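# Balance a bar level on the stand's ridge

## Task

Set the bar crosswise on the ridge at the top of the stand so that it sits there very level with no support from the robot and keeps that balance; it does not count if the grippers are still holding it in place at the end.

## Robot and tools

Robot: two Kinova Gen3 arms, left_arm and right_arm, each with a Robotiq 2F-85 two-finger gripper. The names are labels only and do not say which side of a camera image an arm shows up on. Bases in the scene frame: left_arm at (+0.011, +0.418, 0) m with quat_wxyz (+0.997, 0, 0, -0.077), right_arm at (+0.047, -0.428, 0) m with quat_wxyz (+0.996, 0, 0, -0.089).

Scene frame: origin on the table top midway between the bases, +z up, +x out over the table, left_arm on the +y side. Gripper frame: +z runs along the fingers away from the wrist, and the pads close along y. The reported end_effector_position is the spot between the pads when closed. Closed fingertips reach about 19 mm past it, open ones about 6 mm. Closing pushes the tips about 13 mm further out, so keep that much clearance above a surface.

execute_actions(actions, pictures). actions holds zero or one item. An empty list only reads the state. An item with "rows" (1 to 15 rows) and "steps" (1 to 15, default 15; each step is 1/30 s) is a motion; the last row repeats if steps exceed rows. An item holding only "steps" (up to 300) is a wait, counted from the previous result. pictures (true/false) turns camera images on or off.

A row is always 16 numbers, each in [-1, 1], even if one arm stays still: left dx, dy, dz, rx, ry, rz, left gripper position, left gripper speed, then the same eight for the right arm. dx..rz are an offset, not a pose: they are measured from that gripper's pose in the most recent result that displayed it (or from the current pose if none has yet, and for second and later calls in one reply), expressed in that gripper's own axes. Scale: 1.0 equals 0.6 m for dx, dy, dz and 180 degrees for rx, ry, rz, which form one rotation vector. Every row in a call refers back to that same starting pose, not to the row before. All zeros therefore drives the arm back to that starting pose; it is not a hold.

Gripper position: +1 fully open (85 mm), 0 about 41 mm, pads touching near -0.8, -1 closes until blocked (full grip force). Gripper speed: -1 about 20 mm/s, 0 about 85, +1 about 150. To leave a gripper unchanged, repeat its previous two numbers; a 0 is itself a command. To release, send a position wider than the object.

move(target, speed): target is one 16-number row laid out as above, with the same offset rule. Each gripper follows a straight path; both arms finish together, taking 0.5 to 10 s (cut off at 10 s). speed is the path's top linear speed in m/s, 0.002 to 0.5, default 0.25; rotation is capped at twice that in rad/s. Paths ignore obstacles and the other arm. The result adds a move: line with the ending (done, off_target, moving, held, fault) and active limits (paced = pose clipped; held = some steps blocked, after which the arm may speed up), plus each gripper's distance from its target. Faster moves and targets further past a contact hit or press harder.

wait(seconds): 0 to 10 s, sends nothing new. zoom_image(camera, region): camera is cam_head_left or cam_head_right (each 896x504); region [x0, y0, x1, y1] in pixels from the top-left, at most 504 by 504. show_instructions: shows the reference images. read_manual(section): licence texts only. finished_scene(scene): ends the current scene (give its number) and grades it; it cannot be reversed.

Control details: per step the commanded pose is clipped to within 70 mm and 16 degrees of the measured one, so long moves take several calls; check the reported pose and command the remainder. Position wins over orientation if both cannot be met. After an action ends, an arm continues only to its last clipped pose.

Reading results: the state line lists each arm's end_effector_position (m) and end_effector_quat_wxyz in the scene frame; printed positions may be off, especially at long reach. "Hand target" shows where each gripper is being driven. HELD marks steps where a row was not fully sent; "pose unreachable" names an arm whose command the clearance check altered. position_measured_pct is about 50 - 50 x finger position (0 = fully open); stopping short of the request below about 90 means something is held or blocking, while about 90 or more means the pads met. MOTOR HOT appears from 60 °C; at 75 °C an OVER-TEMPERATURE FAULT lets that arm sag. A joint reaching its load limit (46.9 N m for the four larger joints, 29.5 N m for the wrist joints, held weight included) causes a 10 s stop.

Avoid: dropping or knocking anything off the table, slamming or shoving hard, letting the arms collide or press each other, holding loads longer than necessary. Occasional brief pushes on loose objects can occur, so confirm the bar stays level and free standing, grippers open and withdrawn, before finishing.

Each tool is called after "Call:" as name(argument=value, ...) on one line, values as JSON.

Reference images:

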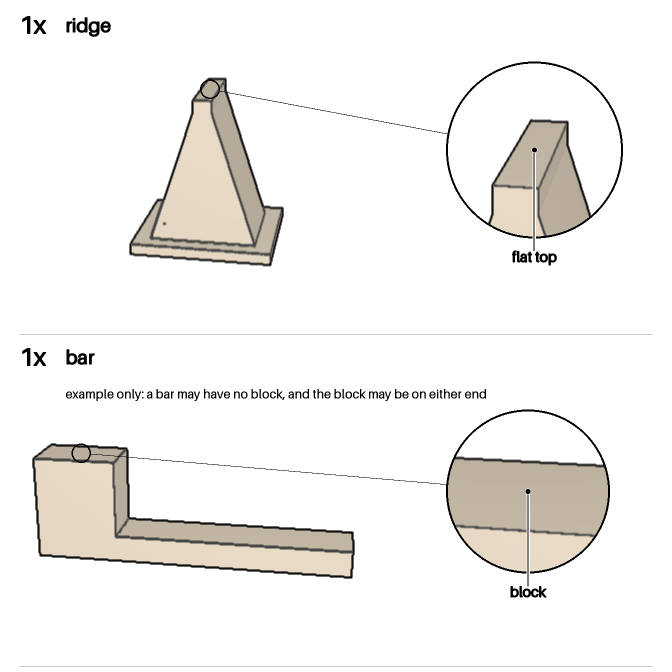

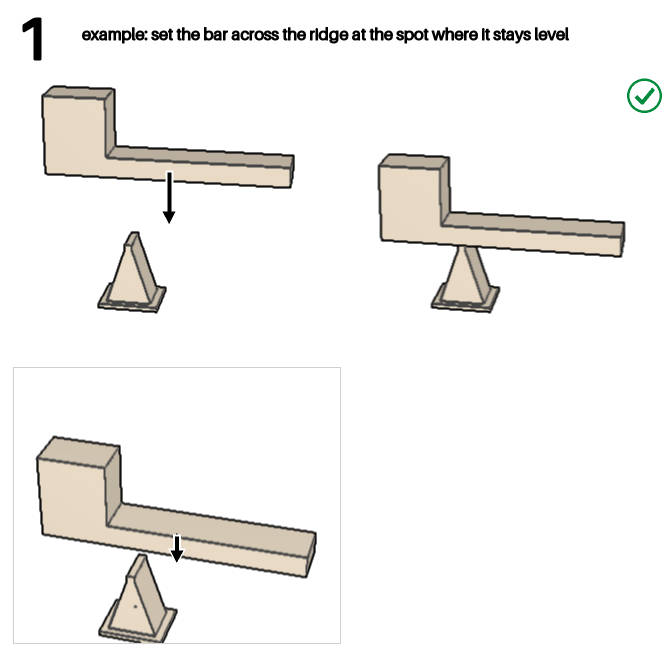

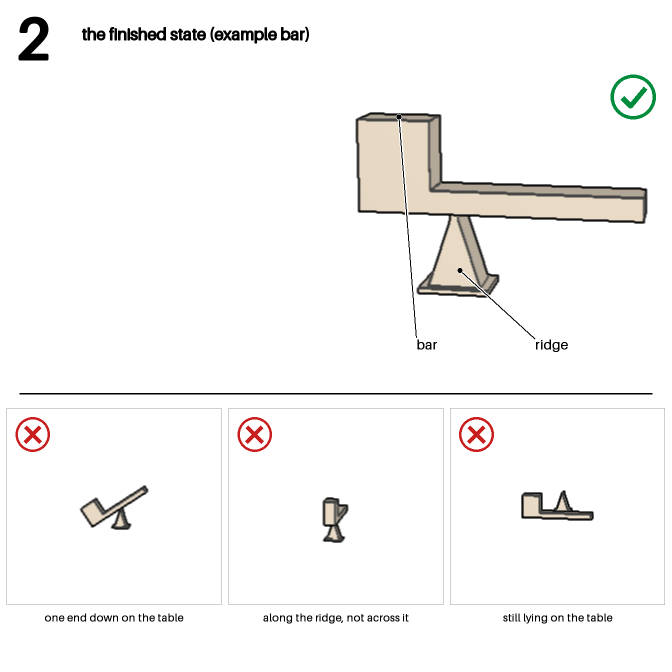

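## Session

Call:
execute_actions(actions=[])

Scene clock: 0.00 s of 4100.00 s.
left_arm: end_effector_position=(+0.3041, +0.5667, +0.3535) position_measured_pct=0.0 end_effector_quat_wxyz=(-0.038, -0.426, +0.900, +0.091) | right_arm: end_effector_position=(+0.3568, -0.2822, +0.2144) position_measured_pct=0.0 end_effector_quat_wxyz=(+0.121, +0.386, +0.914, +0.027)
Joint positions: left_arm=[-0.462  0.106 -0.078  1.607 -0.17   1.517  2.085] | right_arm=[-1.064  0.069  0.216  2.147  0.245  0.776 -0.063]
Joint velocities: left_arm=[0.    0.001 0.001 0.    0.    0.001 0.001] | right_arm=[-0.001 -0.001  0.    -0.     0.    -0.001  0.   ]
Motor temperatures (°C, as the motors report them): left_arm=[34 32 28 31 34 43 36] | right_arm=[33 30 27 26 36 39 38]
Hand target (left_arm): +0.304, +0.567, +0.353; -0.038, -0.426, +0.900, +0.091
Hand target (right_arm): +0.357, -0.282, +0.214; +0.121, +0.386, +0.914, +0.027

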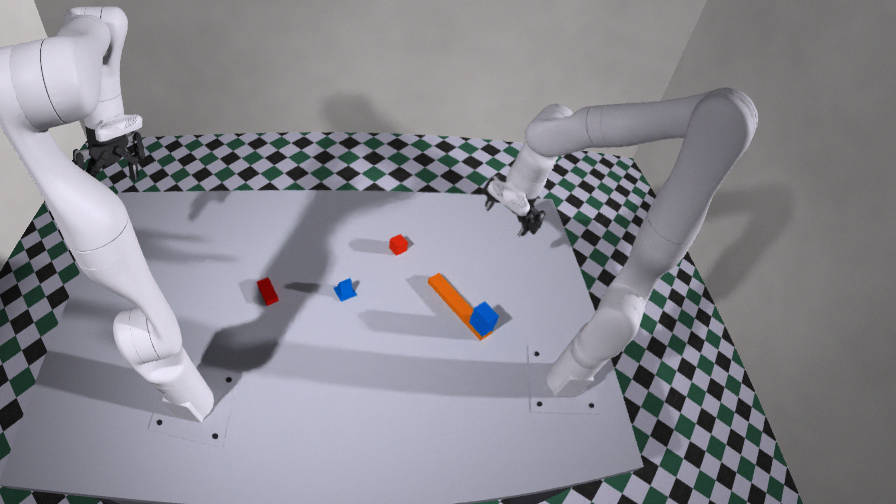

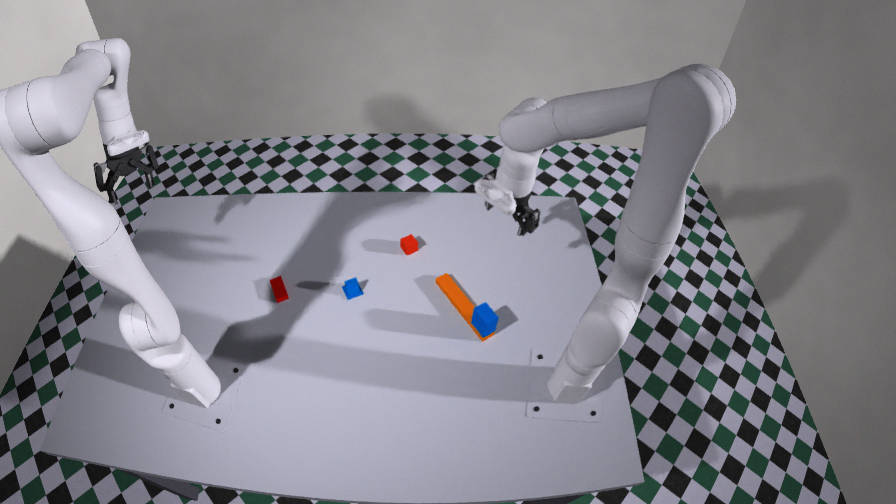

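Call:
zoom_image(camera="cam_head_left", region=[240, 220, 520, 360])

Call:
zoom_image(camera="cam_head_right", region=[240, 220, 520, 360])

Region (240, 220, 520, 360) of cam_head_left's 896x504 image, scaled by 1.800, with more detail than that image has.

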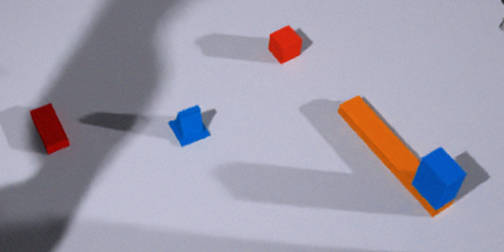

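Region (240, 220, 520, 360) of cam_head_right's 896x504 image, scaled by 1.800, with more detail than that image has.

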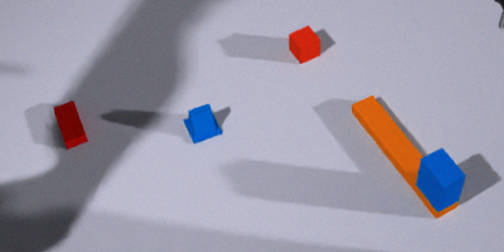

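Call:
zoom_image(camera="cam_head_left", region=[320, 265, 380, 310])

Call:
zoom_image(camera="cam_head_left", region=[415, 265, 515, 345])

Call:
zoom_image(camera="cam_head_right", region=[415, 265, 515, 345])

Call:
zoom_image(camera="cam_head_right", region=[325, 265, 385, 310])

Region (320, 265, 380, 310) of cam_head_left's 896x504 image, scaled by 8.400, with more detail than that image has; it fills the top 378 rows of this view, and the rest is white.

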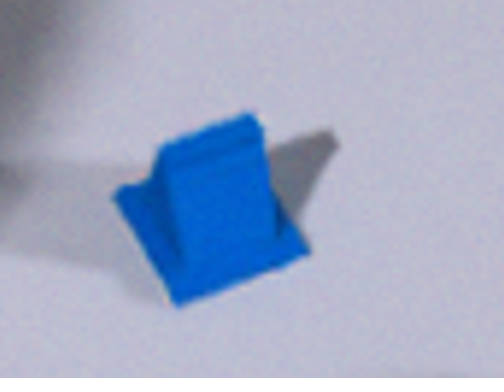

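Region (415, 265, 515, 345) of cam_head_left's 896x504 image, scaled by 5.040, with more detail than that image has; it fills the top 403 rows of this view, and the rest is white.

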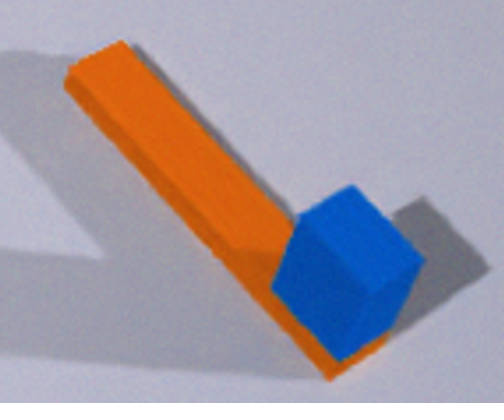

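Region (415, 265, 515, 345) of cam_head_right's 896x504 image, scaled by 5.040, with more detail than that image has; it fills the top 403 rows of this view, and the rest is white.

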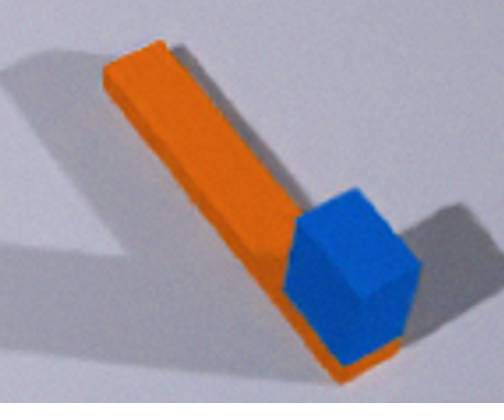

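Region (325, 265, 385, 310) of cam_head_right's 896x504 image, scaled by 8.400, with more detail than that image has; it fills the top 378 rows of this view, and the rest is white.

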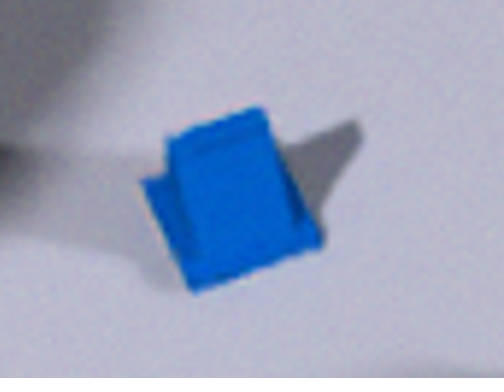

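Call:
move(target=[0,0,0,0,0,0,1,0, 0.272,-0.028,0.101,-0.007,0.086,-0.446,1,0], speed=0.3)

Scene clock: 71.73 s of 4100.00 s.
left_arm: end_effector_position=(+0.3041, +0.5667, +0.3535) position_measured_pct=0.0 end_effector_quat_wxyz=(-0.038, -0.426, +0.900, +0.091) | right_arm: end_effector_position=(+0.2505, -0.1800, +0.1209) position_measured_pct=0.0 end_effector_quat_wxyz=(+0.000, -0.300, +0.954, +0.000)
Joint positions: left_arm=[-0.462  0.106 -0.078  1.607 -0.17   1.517  2.085] | right_arm=[-1.037  0.321 -0.127  2.18   0.067  0.644  1.148]
Joint velocities: left_arm=[ 0.001  0.    -0.    -0.001 -0.001 -0.     0.001] | right_arm=[ 0.002  0.005 -0.    -0.001 -0.001  0.     0.004]
Motor temperatures (°C, as the motors report them): left_arm=[34 32 28 31 34 43 36] | right_arm=[33 30 27 27 37 39 38]
Hand target (left_arm): +0.304, +0.567, +0.353; -0.038, -0.426, +0.900, +0.091
Hand target (right_arm): +0.250, -0.180, +0.121; -0.000, -0.300, +0.954, -0.000
Off the commanded pose (left_arm): 0.000 m, 0 deg.
Off the commanded pose (right_arm): 0.001 m, 0 deg.
After step 90, 65.97 s passed at rest.
move: done

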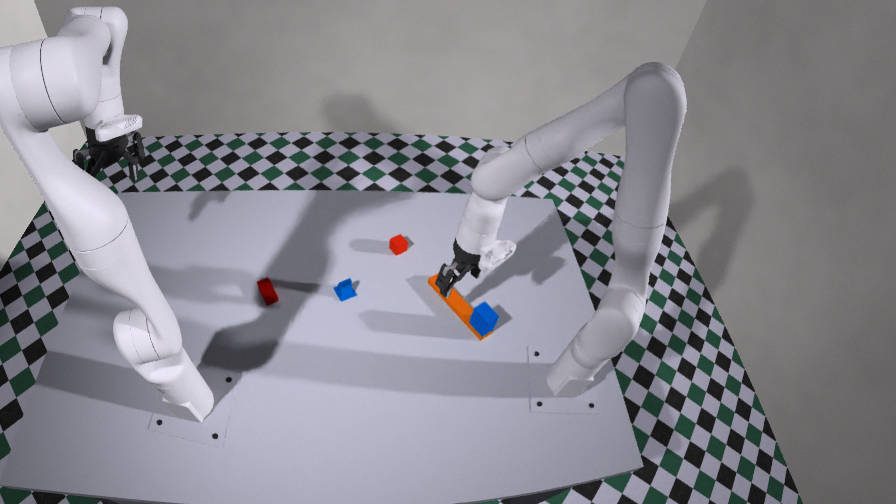

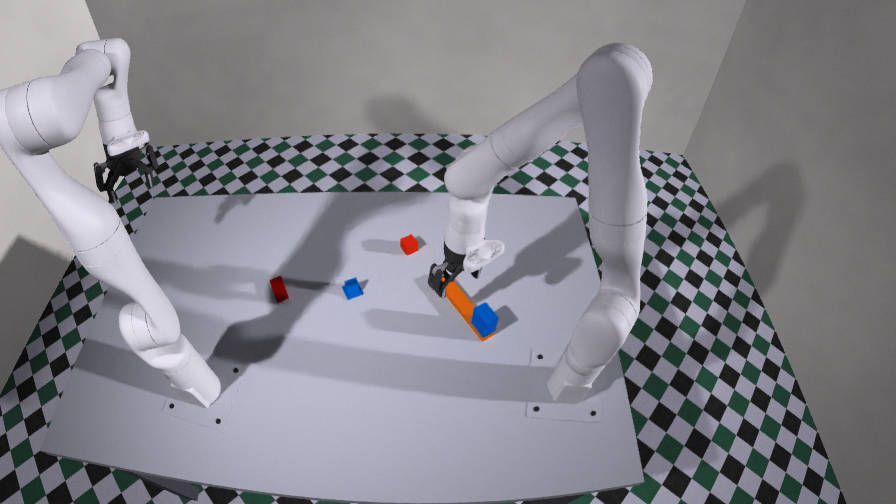

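Call:
move(target=[0,0,0,0,0,0,1,0, 0,0,0.12,0,0,-0.995,1,0], speed=0.5)

Call:
zoom_image(camera="cam_head_left", region=[405, 240, 525, 350])

Call:
zoom_image(camera="cam_head_right", region=[405, 240, 525, 350])

Scene clock: 83.47 s of 4100.00 s.
left_arm: end_effector_position=(+0.3041, +0.5667, +0.3535) position_measured_pct=0.0 end_effector_quat_wxyz=(-0.038, -0.426, +0.900, +0.091) | right_arm: end_effector_position=(+0.2514, -0.1802, +0.0489) position_measured_pct=0.0 end_effector_quat_wxyz=(+0.001, +0.956, +0.293, +0.001)
Joint positions: left_arm=[-0.462  0.106 -0.078  1.607 -0.17   1.517  2.085] | right_arm=[-0.573  0.622 -0.771  2.24   0.825  0.59   3.512]
Joint velocities: left_arm=[ 0.001  0.001 -0.    -0.     0.    -0.    -0.   ] | right_arm=[ 0.002  0.009  0.001 -0.001 -0.002 -0.002  0.004]
Motor temperatures (°C, as the motors report them): left_arm=[34 32 28 31 34 43 36] | right_arm=[33 31 27 27 37 39 38]
Hand target (left_arm): +0.304, +0.567, +0.353; -0.038, -0.426, +0.900, +0.091
Hand target (right_arm): +0.251, -0.180, +0.049; +0.001, +0.956, +0.293, +0.001
Off the commanded pose (left_arm): 0.000 m, 0 deg.
Off the commanded pose (right_arm): 0.001 m, 0 deg.
After step 90, 5.03 s passed at rest.
move: done

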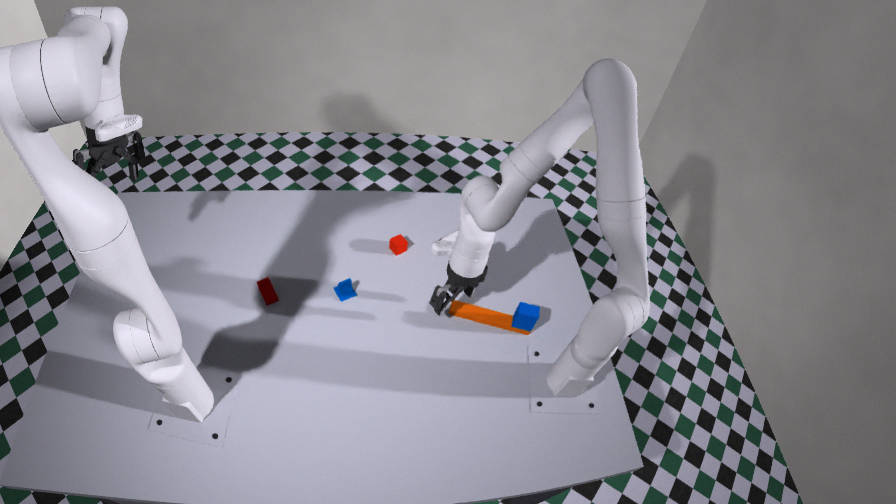

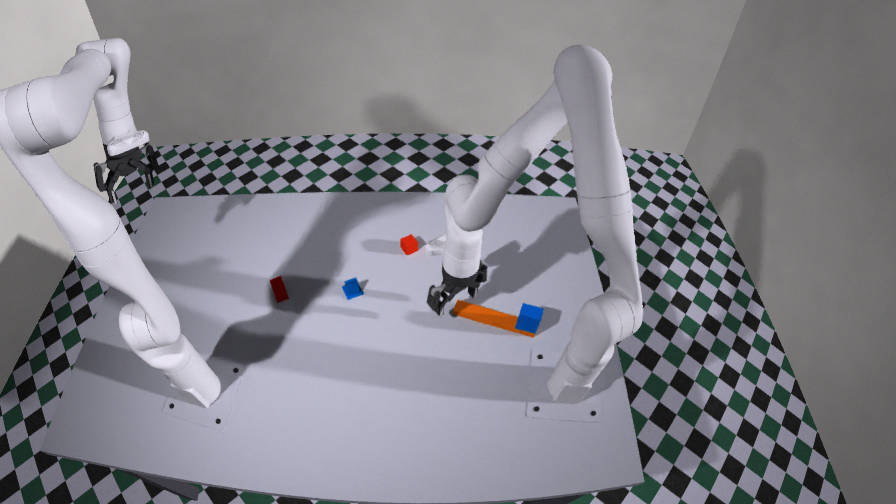

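Region (405, 240, 525, 350) of cam_head_left's 896x504 image, scaled by 4.200, with more detail than that image has; it fills the top 462 rows of this view, and the rest is white.

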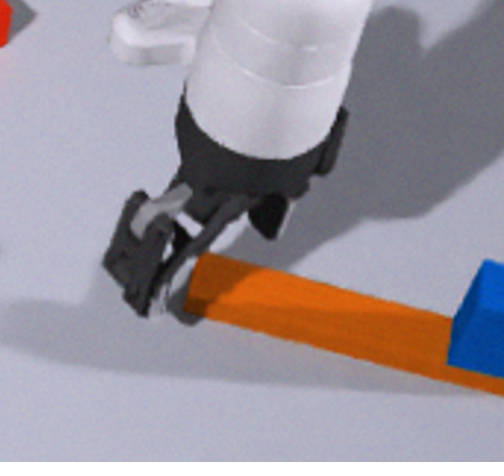

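Region (405, 240, 525, 350) of cam_head_right's 896x504 image, scaled by 4.200, with more detail than that image has; it fills the top 462 rows of this view, and the rest is white.

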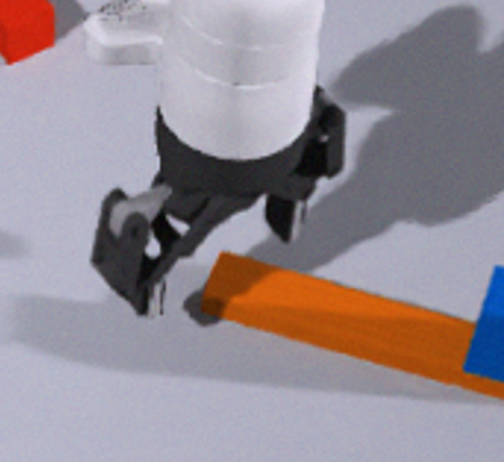

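Call:
zoom_image(camera="cam_head_left", region=[430, 280, 560, 360])

Call:
zoom_image(camera="cam_head_right", region=[430, 280, 560, 360])

Region (430, 280, 560, 360) of cam_head_left's 896x504 image, scaled by 3.877, with more detail than that image has; it fills the top 310 rows of this view, and the rest is white.

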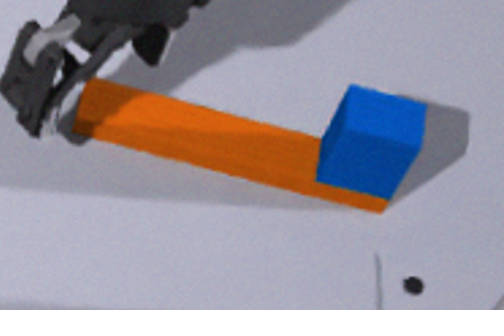

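Region (430, 280, 560, 360) of cam_head_right's 896x504 image, scaled by 3.877, with more detail than that image has; it fills the top 310 rows of this view, and the rest is white.

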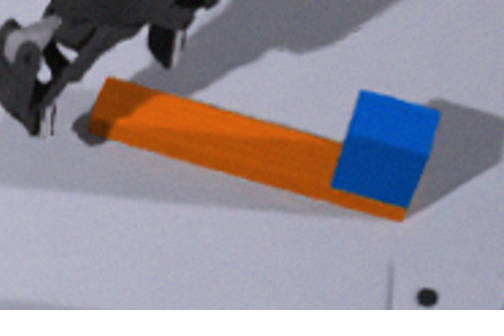

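Call:
move(target=[0,0,0,0,0,0,1,0, -0.058,0.089,0,0,0,-0.217,1,0], speed=0.15)

Call:
zoom_image(camera="cam_head_left", region=[430, 260, 560, 360])

Call:
zoom_image(camera="cam_head_right", region=[430, 260, 560, 360])

Scene clock: 124.67 s of 4100.00 s.
left_arm: end_effector_position=(+0.3041, +0.5667, +0.3535) position_measured_pct=0.0 end_effector_quat_wxyz=(-0.038, -0.426, +0.900, +0.091) | right_arm: end_effector_position=(+0.2523, -0.2438, +0.0487) position_measured_pct=0.0 end_effector_quat_wxyz=(+0.001, +0.803, +0.596, +0.001)
Joint positions: left_arm=[-0.462  0.106 -0.078  1.607 -0.17   1.517  2.085] | right_arm=[-0.318  0.622 -0.924  2.378  0.99   0.594  4.126]
Joint velocities: left_arm=[ 0.001 -0.001  0.     0.    -0.     0.001  0.   ] | right_arm=[ 0.006  0.     0.     0.    -0.002  0.     0.006]
Motor temperatures (°C, as the motors report them): left_arm=[34 32 28 31 34 43 36] | right_arm=[33 31 27 27 37 39 38]
Hand target (left_arm): +0.304, +0.567, +0.353; -0.038, -0.426, +0.900, +0.091
Hand target (right_arm): +0.252, -0.244, +0.049; +0.001, +0.803, +0.595, +0.001
Off the commanded pose (left_arm): 0.000 m, 0 deg.
Off the commanded pose (right_arm): 0.000 m, 0 deg.
After step 90, 35.60 s passed at rest.
move: done

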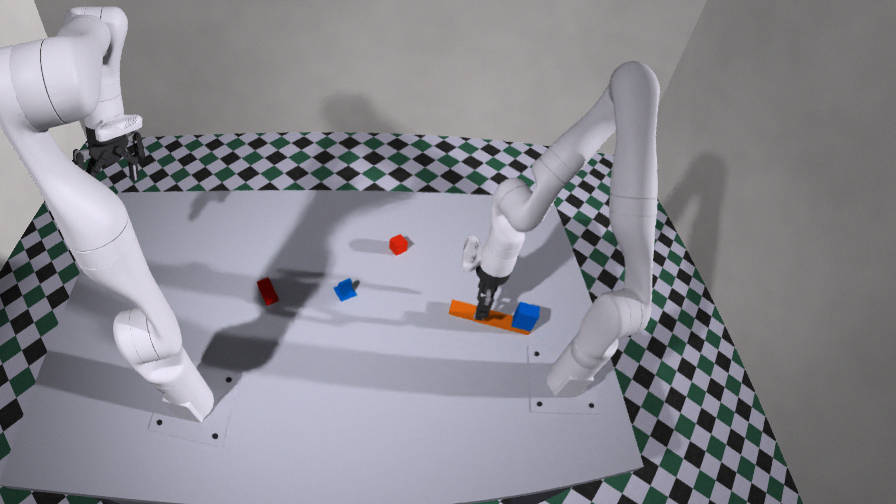

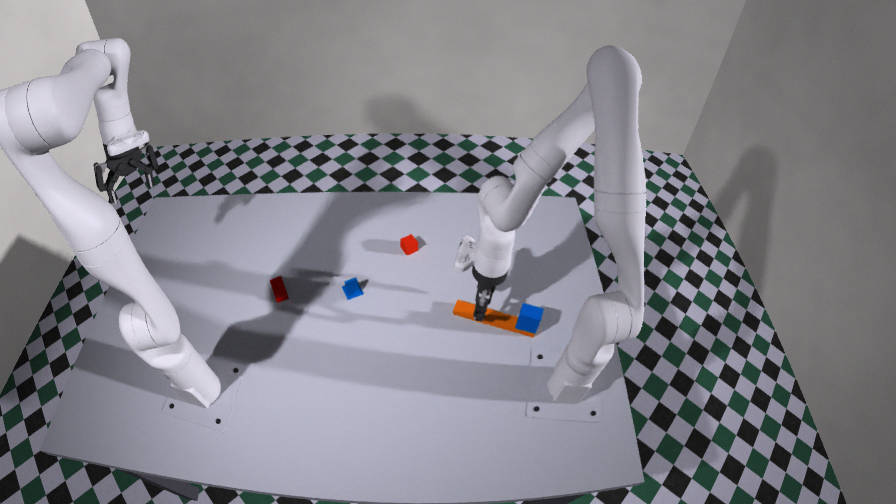

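Region (430, 260, 560, 360) of cam_head_left's 896x504 image, scaled by 3.877, with more detail than that image has; it fills the top 388 rows of this view, and the rest is white.

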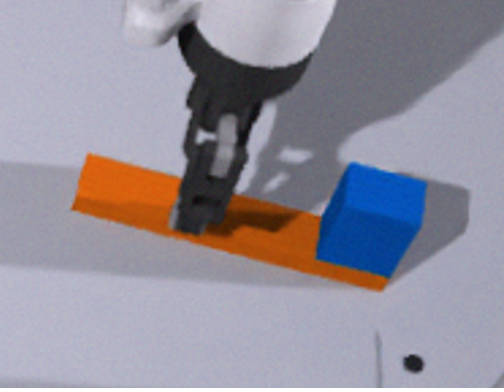

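Region (430, 260, 560, 360) of cam_head_right's 896x504 image, scaled by 3.877, with more detail than that image has; it fills the top 388 rows of this view, and the rest is white.

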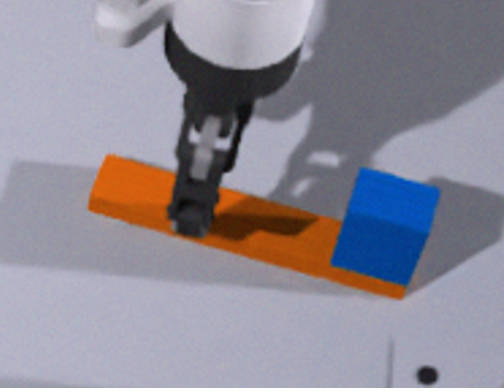

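Call:
move(target=[0,0,0,0,0,0,1,0, 0,0,0.046,0,0,0,0.3,0], speed=0.05)

Call:
zoom_image(camera="cam_head_left", region=[440, 270, 540, 350])

Call:
zoom_image(camera="cam_head_right", region=[440, 270, 540, 350])

Scene clock: 131.97 s of 4100.00 s.
left_arm: end_effector_position=(+0.3041, +0.5667, +0.3535) position_measured_pct=0.0 end_effector_quat_wxyz=(-0.038, -0.426, +0.900, +0.091) | right_arm: end_effector_position=(+0.2528, -0.2439, +0.0212) position_measured_pct=34.9 end_effector_quat_wxyz=(+0.002, +0.803, +0.595, +0.001)
Joint positions: left_arm=[-0.462  0.106 -0.078  1.607 -0.17   1.517  2.085] | right_arm=[-0.401  0.689 -0.818  2.399  1.167  0.533  3.967]
Joint velocities: left_arm=[-0.001 -0.    -0.    -0.001  0.     0.001  0.001] | right_arm=[-0.007  0.004  0.002  0.002  0.008 -0.003 -0.008]
Motor temperatures (°C, as the motors report them): left_arm=[34 32 28 31 34 43 36] | right_arm=[33 31 27 27 37 39 38]
Hand target (left_arm): +0.304, +0.567, +0.353; -0.038, -0.426, +0.900, +0.091
Hand target (right_arm): +0.253, -0.244, +0.021; +0.002, +0.803, +0.596, +0.001
Off the commanded pose (left_arm): 0.000 m, 0 deg.
Off the commanded pose (right_arm): 0.000 m, 0 deg.
After step 90, 3.40 s passed at rest.
move: done

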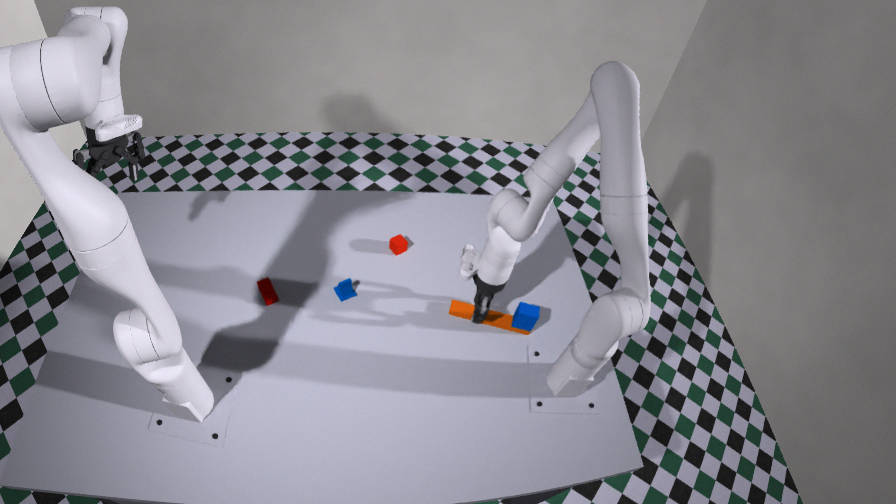

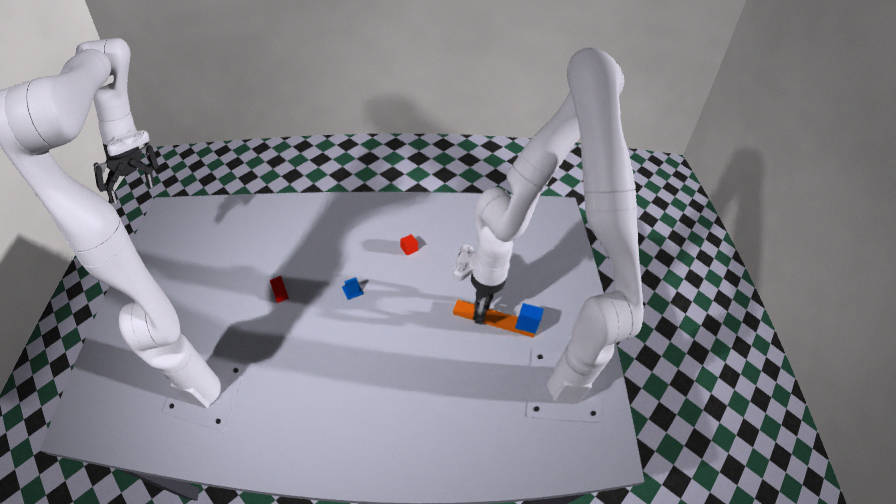

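Region (440, 270, 540, 350) of cam_head_left's 896x504 image, scaled by 5.040, with more detail than that image has; it fills the top 403 rows of this view, and the rest is white.

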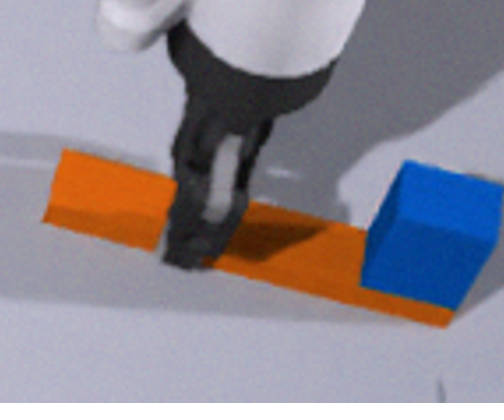

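Region (440, 270, 540, 350) of cam_head_right's 896x504 image, scaled by 5.040, with more detail than that image has; it fills the top 403 rows of this view, and the rest is white.

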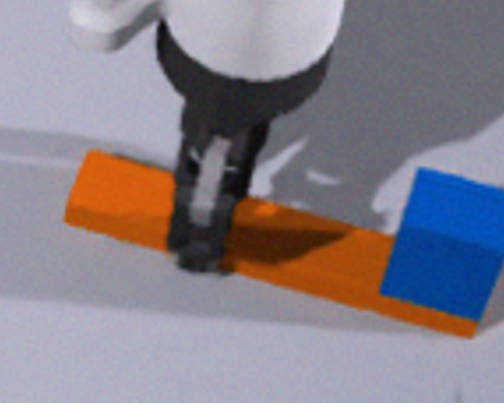

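Call:
execute_actions(actions=[{"rows": [[0,0,0,0,0,0,1,0, 0,0,0.004,0,0,0,-1,-0.4]], "steps": 15}])

Call:
zoom_image(camera="cam_head_left", region=[440, 270, 540, 350])

Scene clock: 138.10 s of 4100.00 s.
left_arm: end_effector_position=(+0.3041, +0.5667, +0.3535) position_measured_pct=0.0 end_effector_quat_wxyz=(-0.038, -0.426, +0.900, +0.091) | right_arm: end_effector_position=(+0.2530, -0.2436, +0.0191) position_measured_pct=58.7 end_effector_quat_wxyz=(+0.002, +0.803, +0.595, +0.002)
Joint positions: left_arm=[-0.462  0.106 -0.078  1.607 -0.17   1.517  2.085] | right_arm=[-0.408  0.694 -0.81   2.401  1.184  0.529  3.952]
Joint velocities: left_arm=[ 0.    -0.001  0.001  0.001 -0.001 -0.001  0.   ] | right_arm=[ 0.001 -0.009 -0.006  0.004 -0.007  0.004 -0.001]
Motor temperatures (°C, as the motors report them): left_arm=[34 32 28 31 34 43 36] | right_arm=[33 31 27 27 37 39 38]
Hand target (left_arm): +0.304, +0.567, +0.353; -0.038, -0.426, +0.900, +0.091
Hand target (right_arm): +0.253, -0.244, +0.019; +0.002, +0.803, +0.595, +0.001
Off the commanded pose (left_arm): 0.000 m, 0 deg.
Off the commanded pose (right_arm): 0.000 m, 0 deg.
Steps of this call (steps 1 to 90: nothing new was sent; then 2.63 s passed at rest; steps 91 to 105: all 15 steps of this action). Readings (end_effector_position | what the end effector reports):
91: left_arm (+0.3041, +0.5667, +0.3535) | right_arm (+0.2524, -0.2438, +0.0208) | left_arm position_measured_pct=0.0 | right_arm position_measured_pct=34.9
92: left_arm (+0.3041, +0.5667, +0.3535) | right_arm (+0.2523, -0.2437, +0.0201) | left_arm position_measured_pct=0.0 | right_arm position_measured_pct=35.3
94: left_arm (+0.3041, +0.5667, +0.3535) | right_arm (+0.2528, -0.2438, +0.0193) | left_arm position_measured_pct=0.0 | right_arm position_measured_pct=38.1
98: left_arm (+0.3041, +0.5667, +0.3535) | right_arm (+0.2529, -0.2439, +0.0189) | left_arm position_measured_pct=0.0 | right_arm position_measured_pct=46.0
105: the state above

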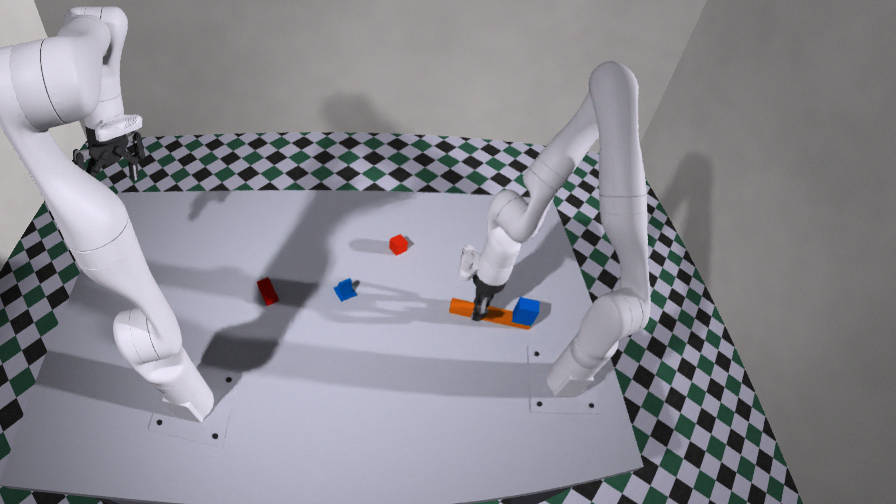

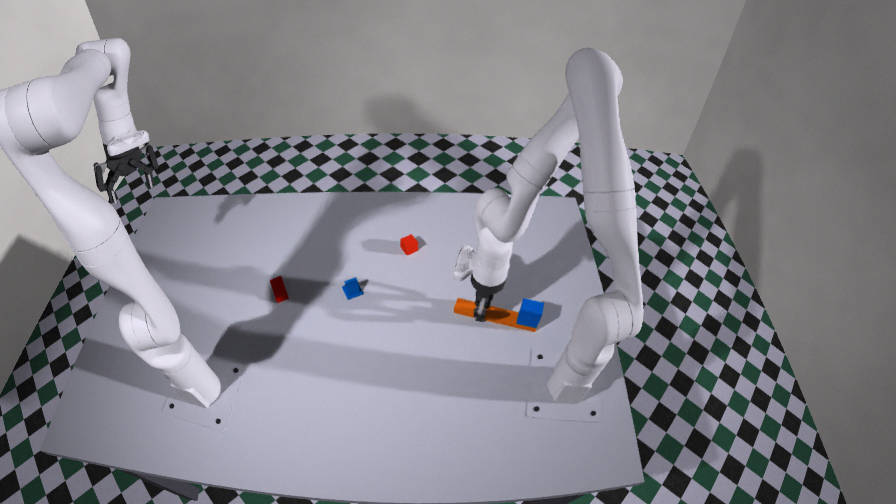

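Region (440, 270, 540, 350) of cam_head_left's 896x504 image, scaled by 5.040, with more detail than that image has; it fills the top 403 rows of this view, and the rest is white.

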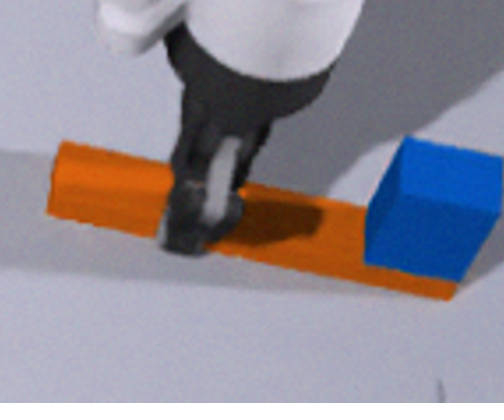

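Call:
move(target=[0,0,0,0,0,0,1,0, 0,0,-0.135,0,0,0,-1,-0.4], speed=0.1)

Scene clock: 159.40 s of 4100.00 s.
left_arm: end_effector_position=(+0.3041, +0.5667, +0.3535) position_measured_pct=0.0 end_effector_quat_wxyz=(-0.038, -0.426, +0.900, +0.091) | right_arm: end_effector_position=(+0.2518, -0.2435, +0.1002) position_measured_pct=60.3 end_effector_quat_wxyz=(+0.001, +0.803, +0.596, +0.001)
Joint positions: left_arm=[-0.462  0.106 -0.078  1.607 -0.17   1.517  2.085] | right_arm=[-0.162  0.495 -1.098  2.32   0.709  0.712  4.385]
Joint velocities: left_arm=[-0.     0.002 -0.001 -0.001  0.     0.     0.   ] | right_arm=[ 0.009 -0.003  0.    -0.001 -0.003  0.     0.003]
Motor temperatures (°C, as the motors report them): left_arm=[34 32 28 31 34 43 36] | right_arm=[33 31 27 27 37 39 38]
Hand target (left_arm): +0.304, +0.567, +0.353; -0.038, -0.426, +0.900, +0.091
Hand target (right_arm): +0.252, -0.244, +0.100; +0.001, +0.803, +0.595, +0.001
Off the commanded pose (left_arm): 0.000 m, 0 deg.
Off the commanded pose (right_arm): 0.001 m, 0 deg.
After step 90, 17.03 s passed at rest.
move: done

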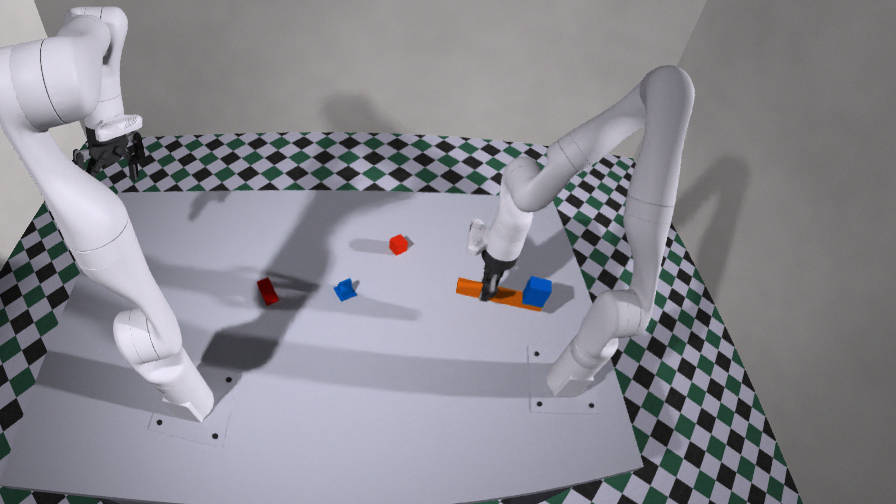

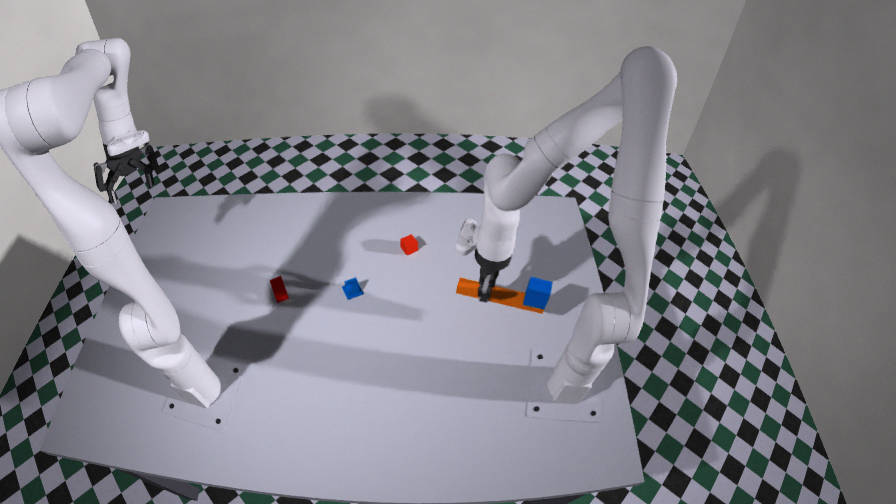

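Call:
move(target=[0,0,0,0,0,0,1,0, 0.658,0.085,0,0,0,0.278,-1,-0.4], speed=0.15)

Call:
zoom_image(camera="cam_head_left", region=[290, 210, 410, 320])

Call:
zoom_image(camera="cam_head_right", region=[290, 210, 410, 320])

Scene clock: 167.17 s of 4100.00 s.
left_arm: end_effector_position=(+0.3041, +0.5667, +0.3535) position_measured_pct=0.0 end_effector_quat_wxyz=(-0.038, -0.426, +0.900, +0.091) | right_arm: end_effector_position=(+0.4154, +0.1192, +0.1025) position_measured_pct=60.3 end_effector_quat_wxyz=(+0.000, +0.980, +0.201, +0.002)
Joint positions: left_arm=[-0.462  0.106 -0.078  1.607 -0.17   1.517  2.085] | right_arm=[-0.959  1.088 -0.709  0.836  0.631  1.381  3.821]
Joint velocities: left_arm=[-0.    -0.    -0.001  0.     0.     0.001 -0.   ] | right_arm=[-0.01   0.012 -0.001 -0.013 -0.001  0.005  0.003]
Motor temperatures (°C, as the motors report them): left_arm=[34 32 28 31 34 43 36] | right_arm=[33 31 27 27 37 39 38]
Hand target (left_arm): +0.304, +0.567, +0.353; -0.038, -0.426, +0.900, +0.091
Hand target (right_arm): +0.415, +0.119, +0.102; +0.000, +0.980, +0.201, +0.001
Off the commanded pose (left_arm): 0.000 m, 0 deg.
Off the commanded pose (right_arm): 0.002 m, 0 deg.
After step 90, 1.37 s passed at rest.
move: done

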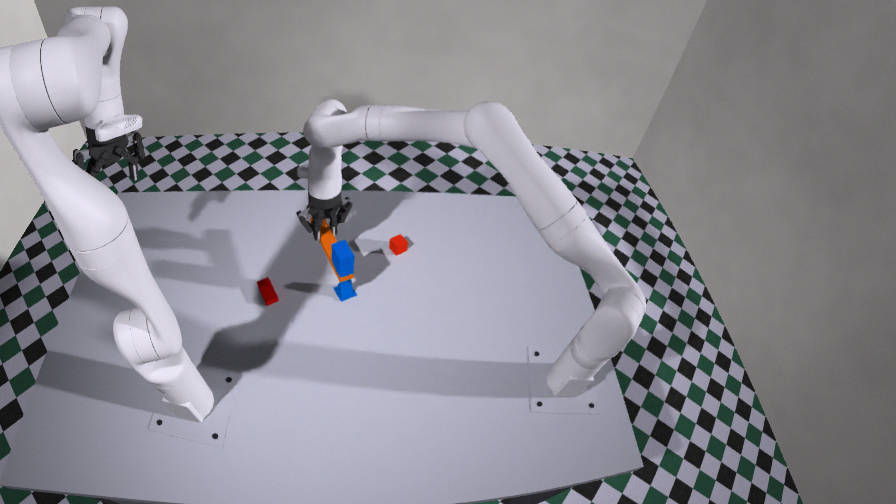

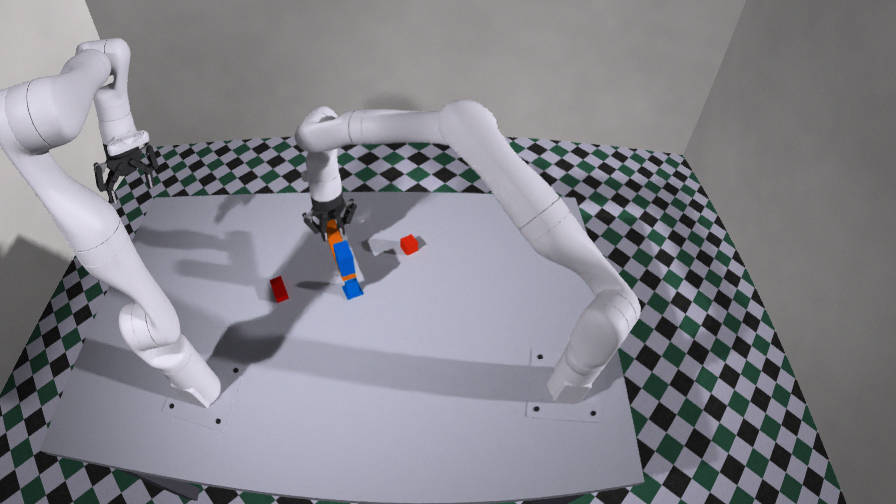

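Region (290, 210, 410, 320) of cam_head_left's 896x504 image, scaled by 4.200, with more detail than that image has; it fills the top 462 rows of this view, and the rest is white.

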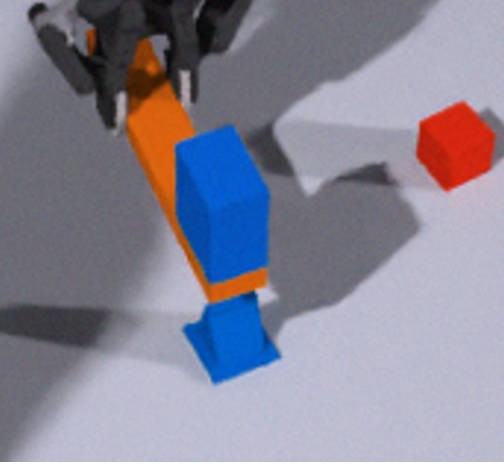

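Region (290, 210, 410, 320) of cam_head_right's 896x504 image, scaled by 4.200, with more detail than that image has; it fills the top 462 rows of this view, and the rest is white.

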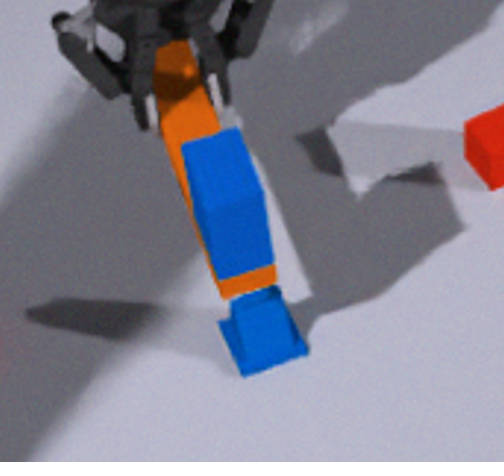

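Call:
move(target=[0,0,0,0,0,0,1,0, -0.055,0.007,0.044,0,0,-0.022,-1,-0.4], speed=0.05)

Call:
zoom_image(camera="cam_head_left", region=[300, 230, 390, 320])

Call:
zoom_image(camera="cam_head_right", region=[300, 230, 390, 320])

Scene clock: 179.73 s of 4100.00 s.
left_arm: end_effector_position=(+0.3041, +0.5667, +0.3535) position_measured_pct=0.0 end_effector_quat_wxyz=(-0.038, -0.426, +0.900, +0.091) | right_arm: end_effector_position=(+0.3868, +0.1025, +0.0756) position_measured_pct=60.3 end_effector_quat_wxyz=(+0.000, +0.972, +0.235, +0.002)
Joint positions: left_arm=[-0.462  0.106 -0.078  1.607 -0.17   1.517  2.085] | right_arm=[-0.928  1.054 -0.721  1.041  0.652  1.251  3.792]
Joint velocities: left_arm=[ 0.    -0.     0.001 -0.     0.    -0.002 -0.001] | right_arm=[ 0.003 -0.004  0.     0.004  0.001 -0.003 -0.001]
Motor temperatures (°C, as the motors report them): left_arm=[34 32 28 31 34 43 36] | right_arm=[33 32 27 27 37 39 38]
Hand target (left_arm): +0.304, +0.567, +0.353; -0.038, -0.426, +0.900, +0.091
Hand target (right_arm): +0.387, +0.102, +0.076; +0.000, +0.972, +0.234, +0.002
Off the commanded pose (left_arm): 0.000 m, 0 deg.
Off the commanded pose (right_arm): 0.000 m, 0 deg.
After step 90, 8.43 s passed at rest.
move: done

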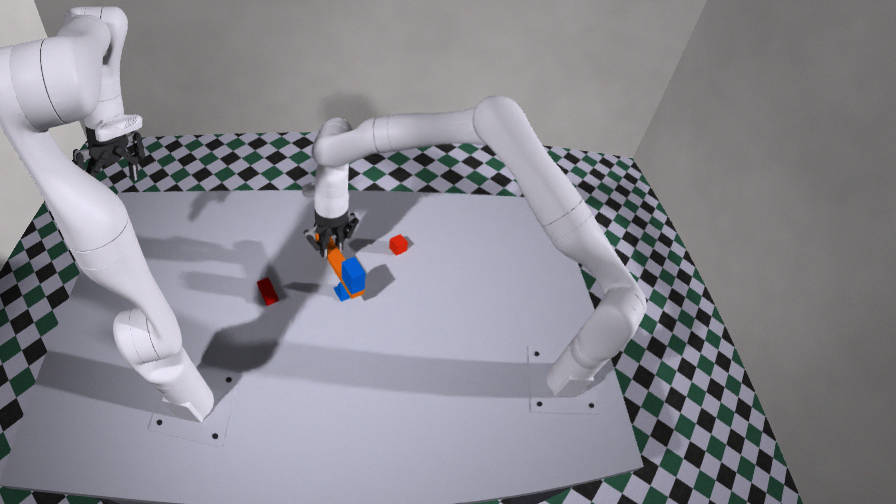

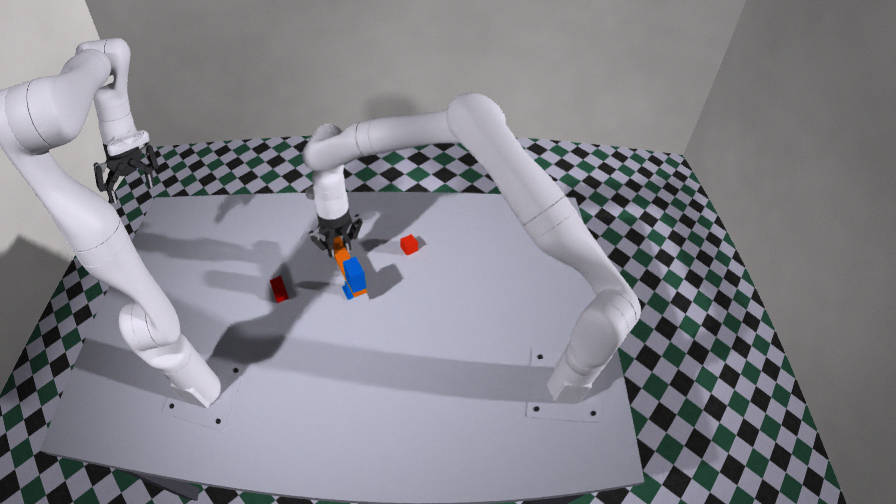

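Region (300, 230, 390, 320) of cam_head_left's 896x504 image, scaled by 5.600, with more detail than that image has.

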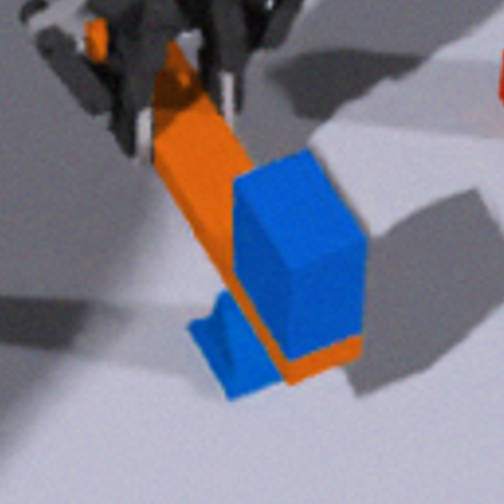

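Region (300, 230, 390, 320) of cam_head_right's 896x504 image, scaled by 5.600, with more detail than that image has.

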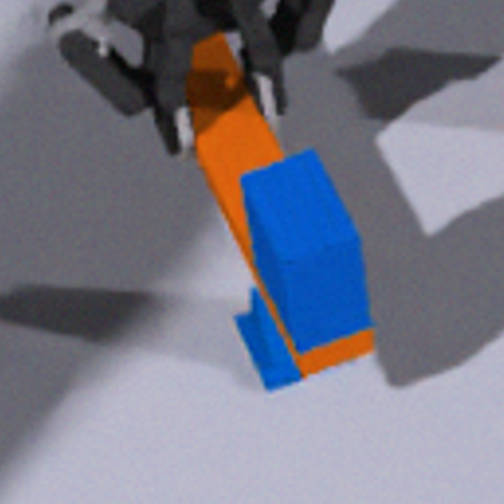

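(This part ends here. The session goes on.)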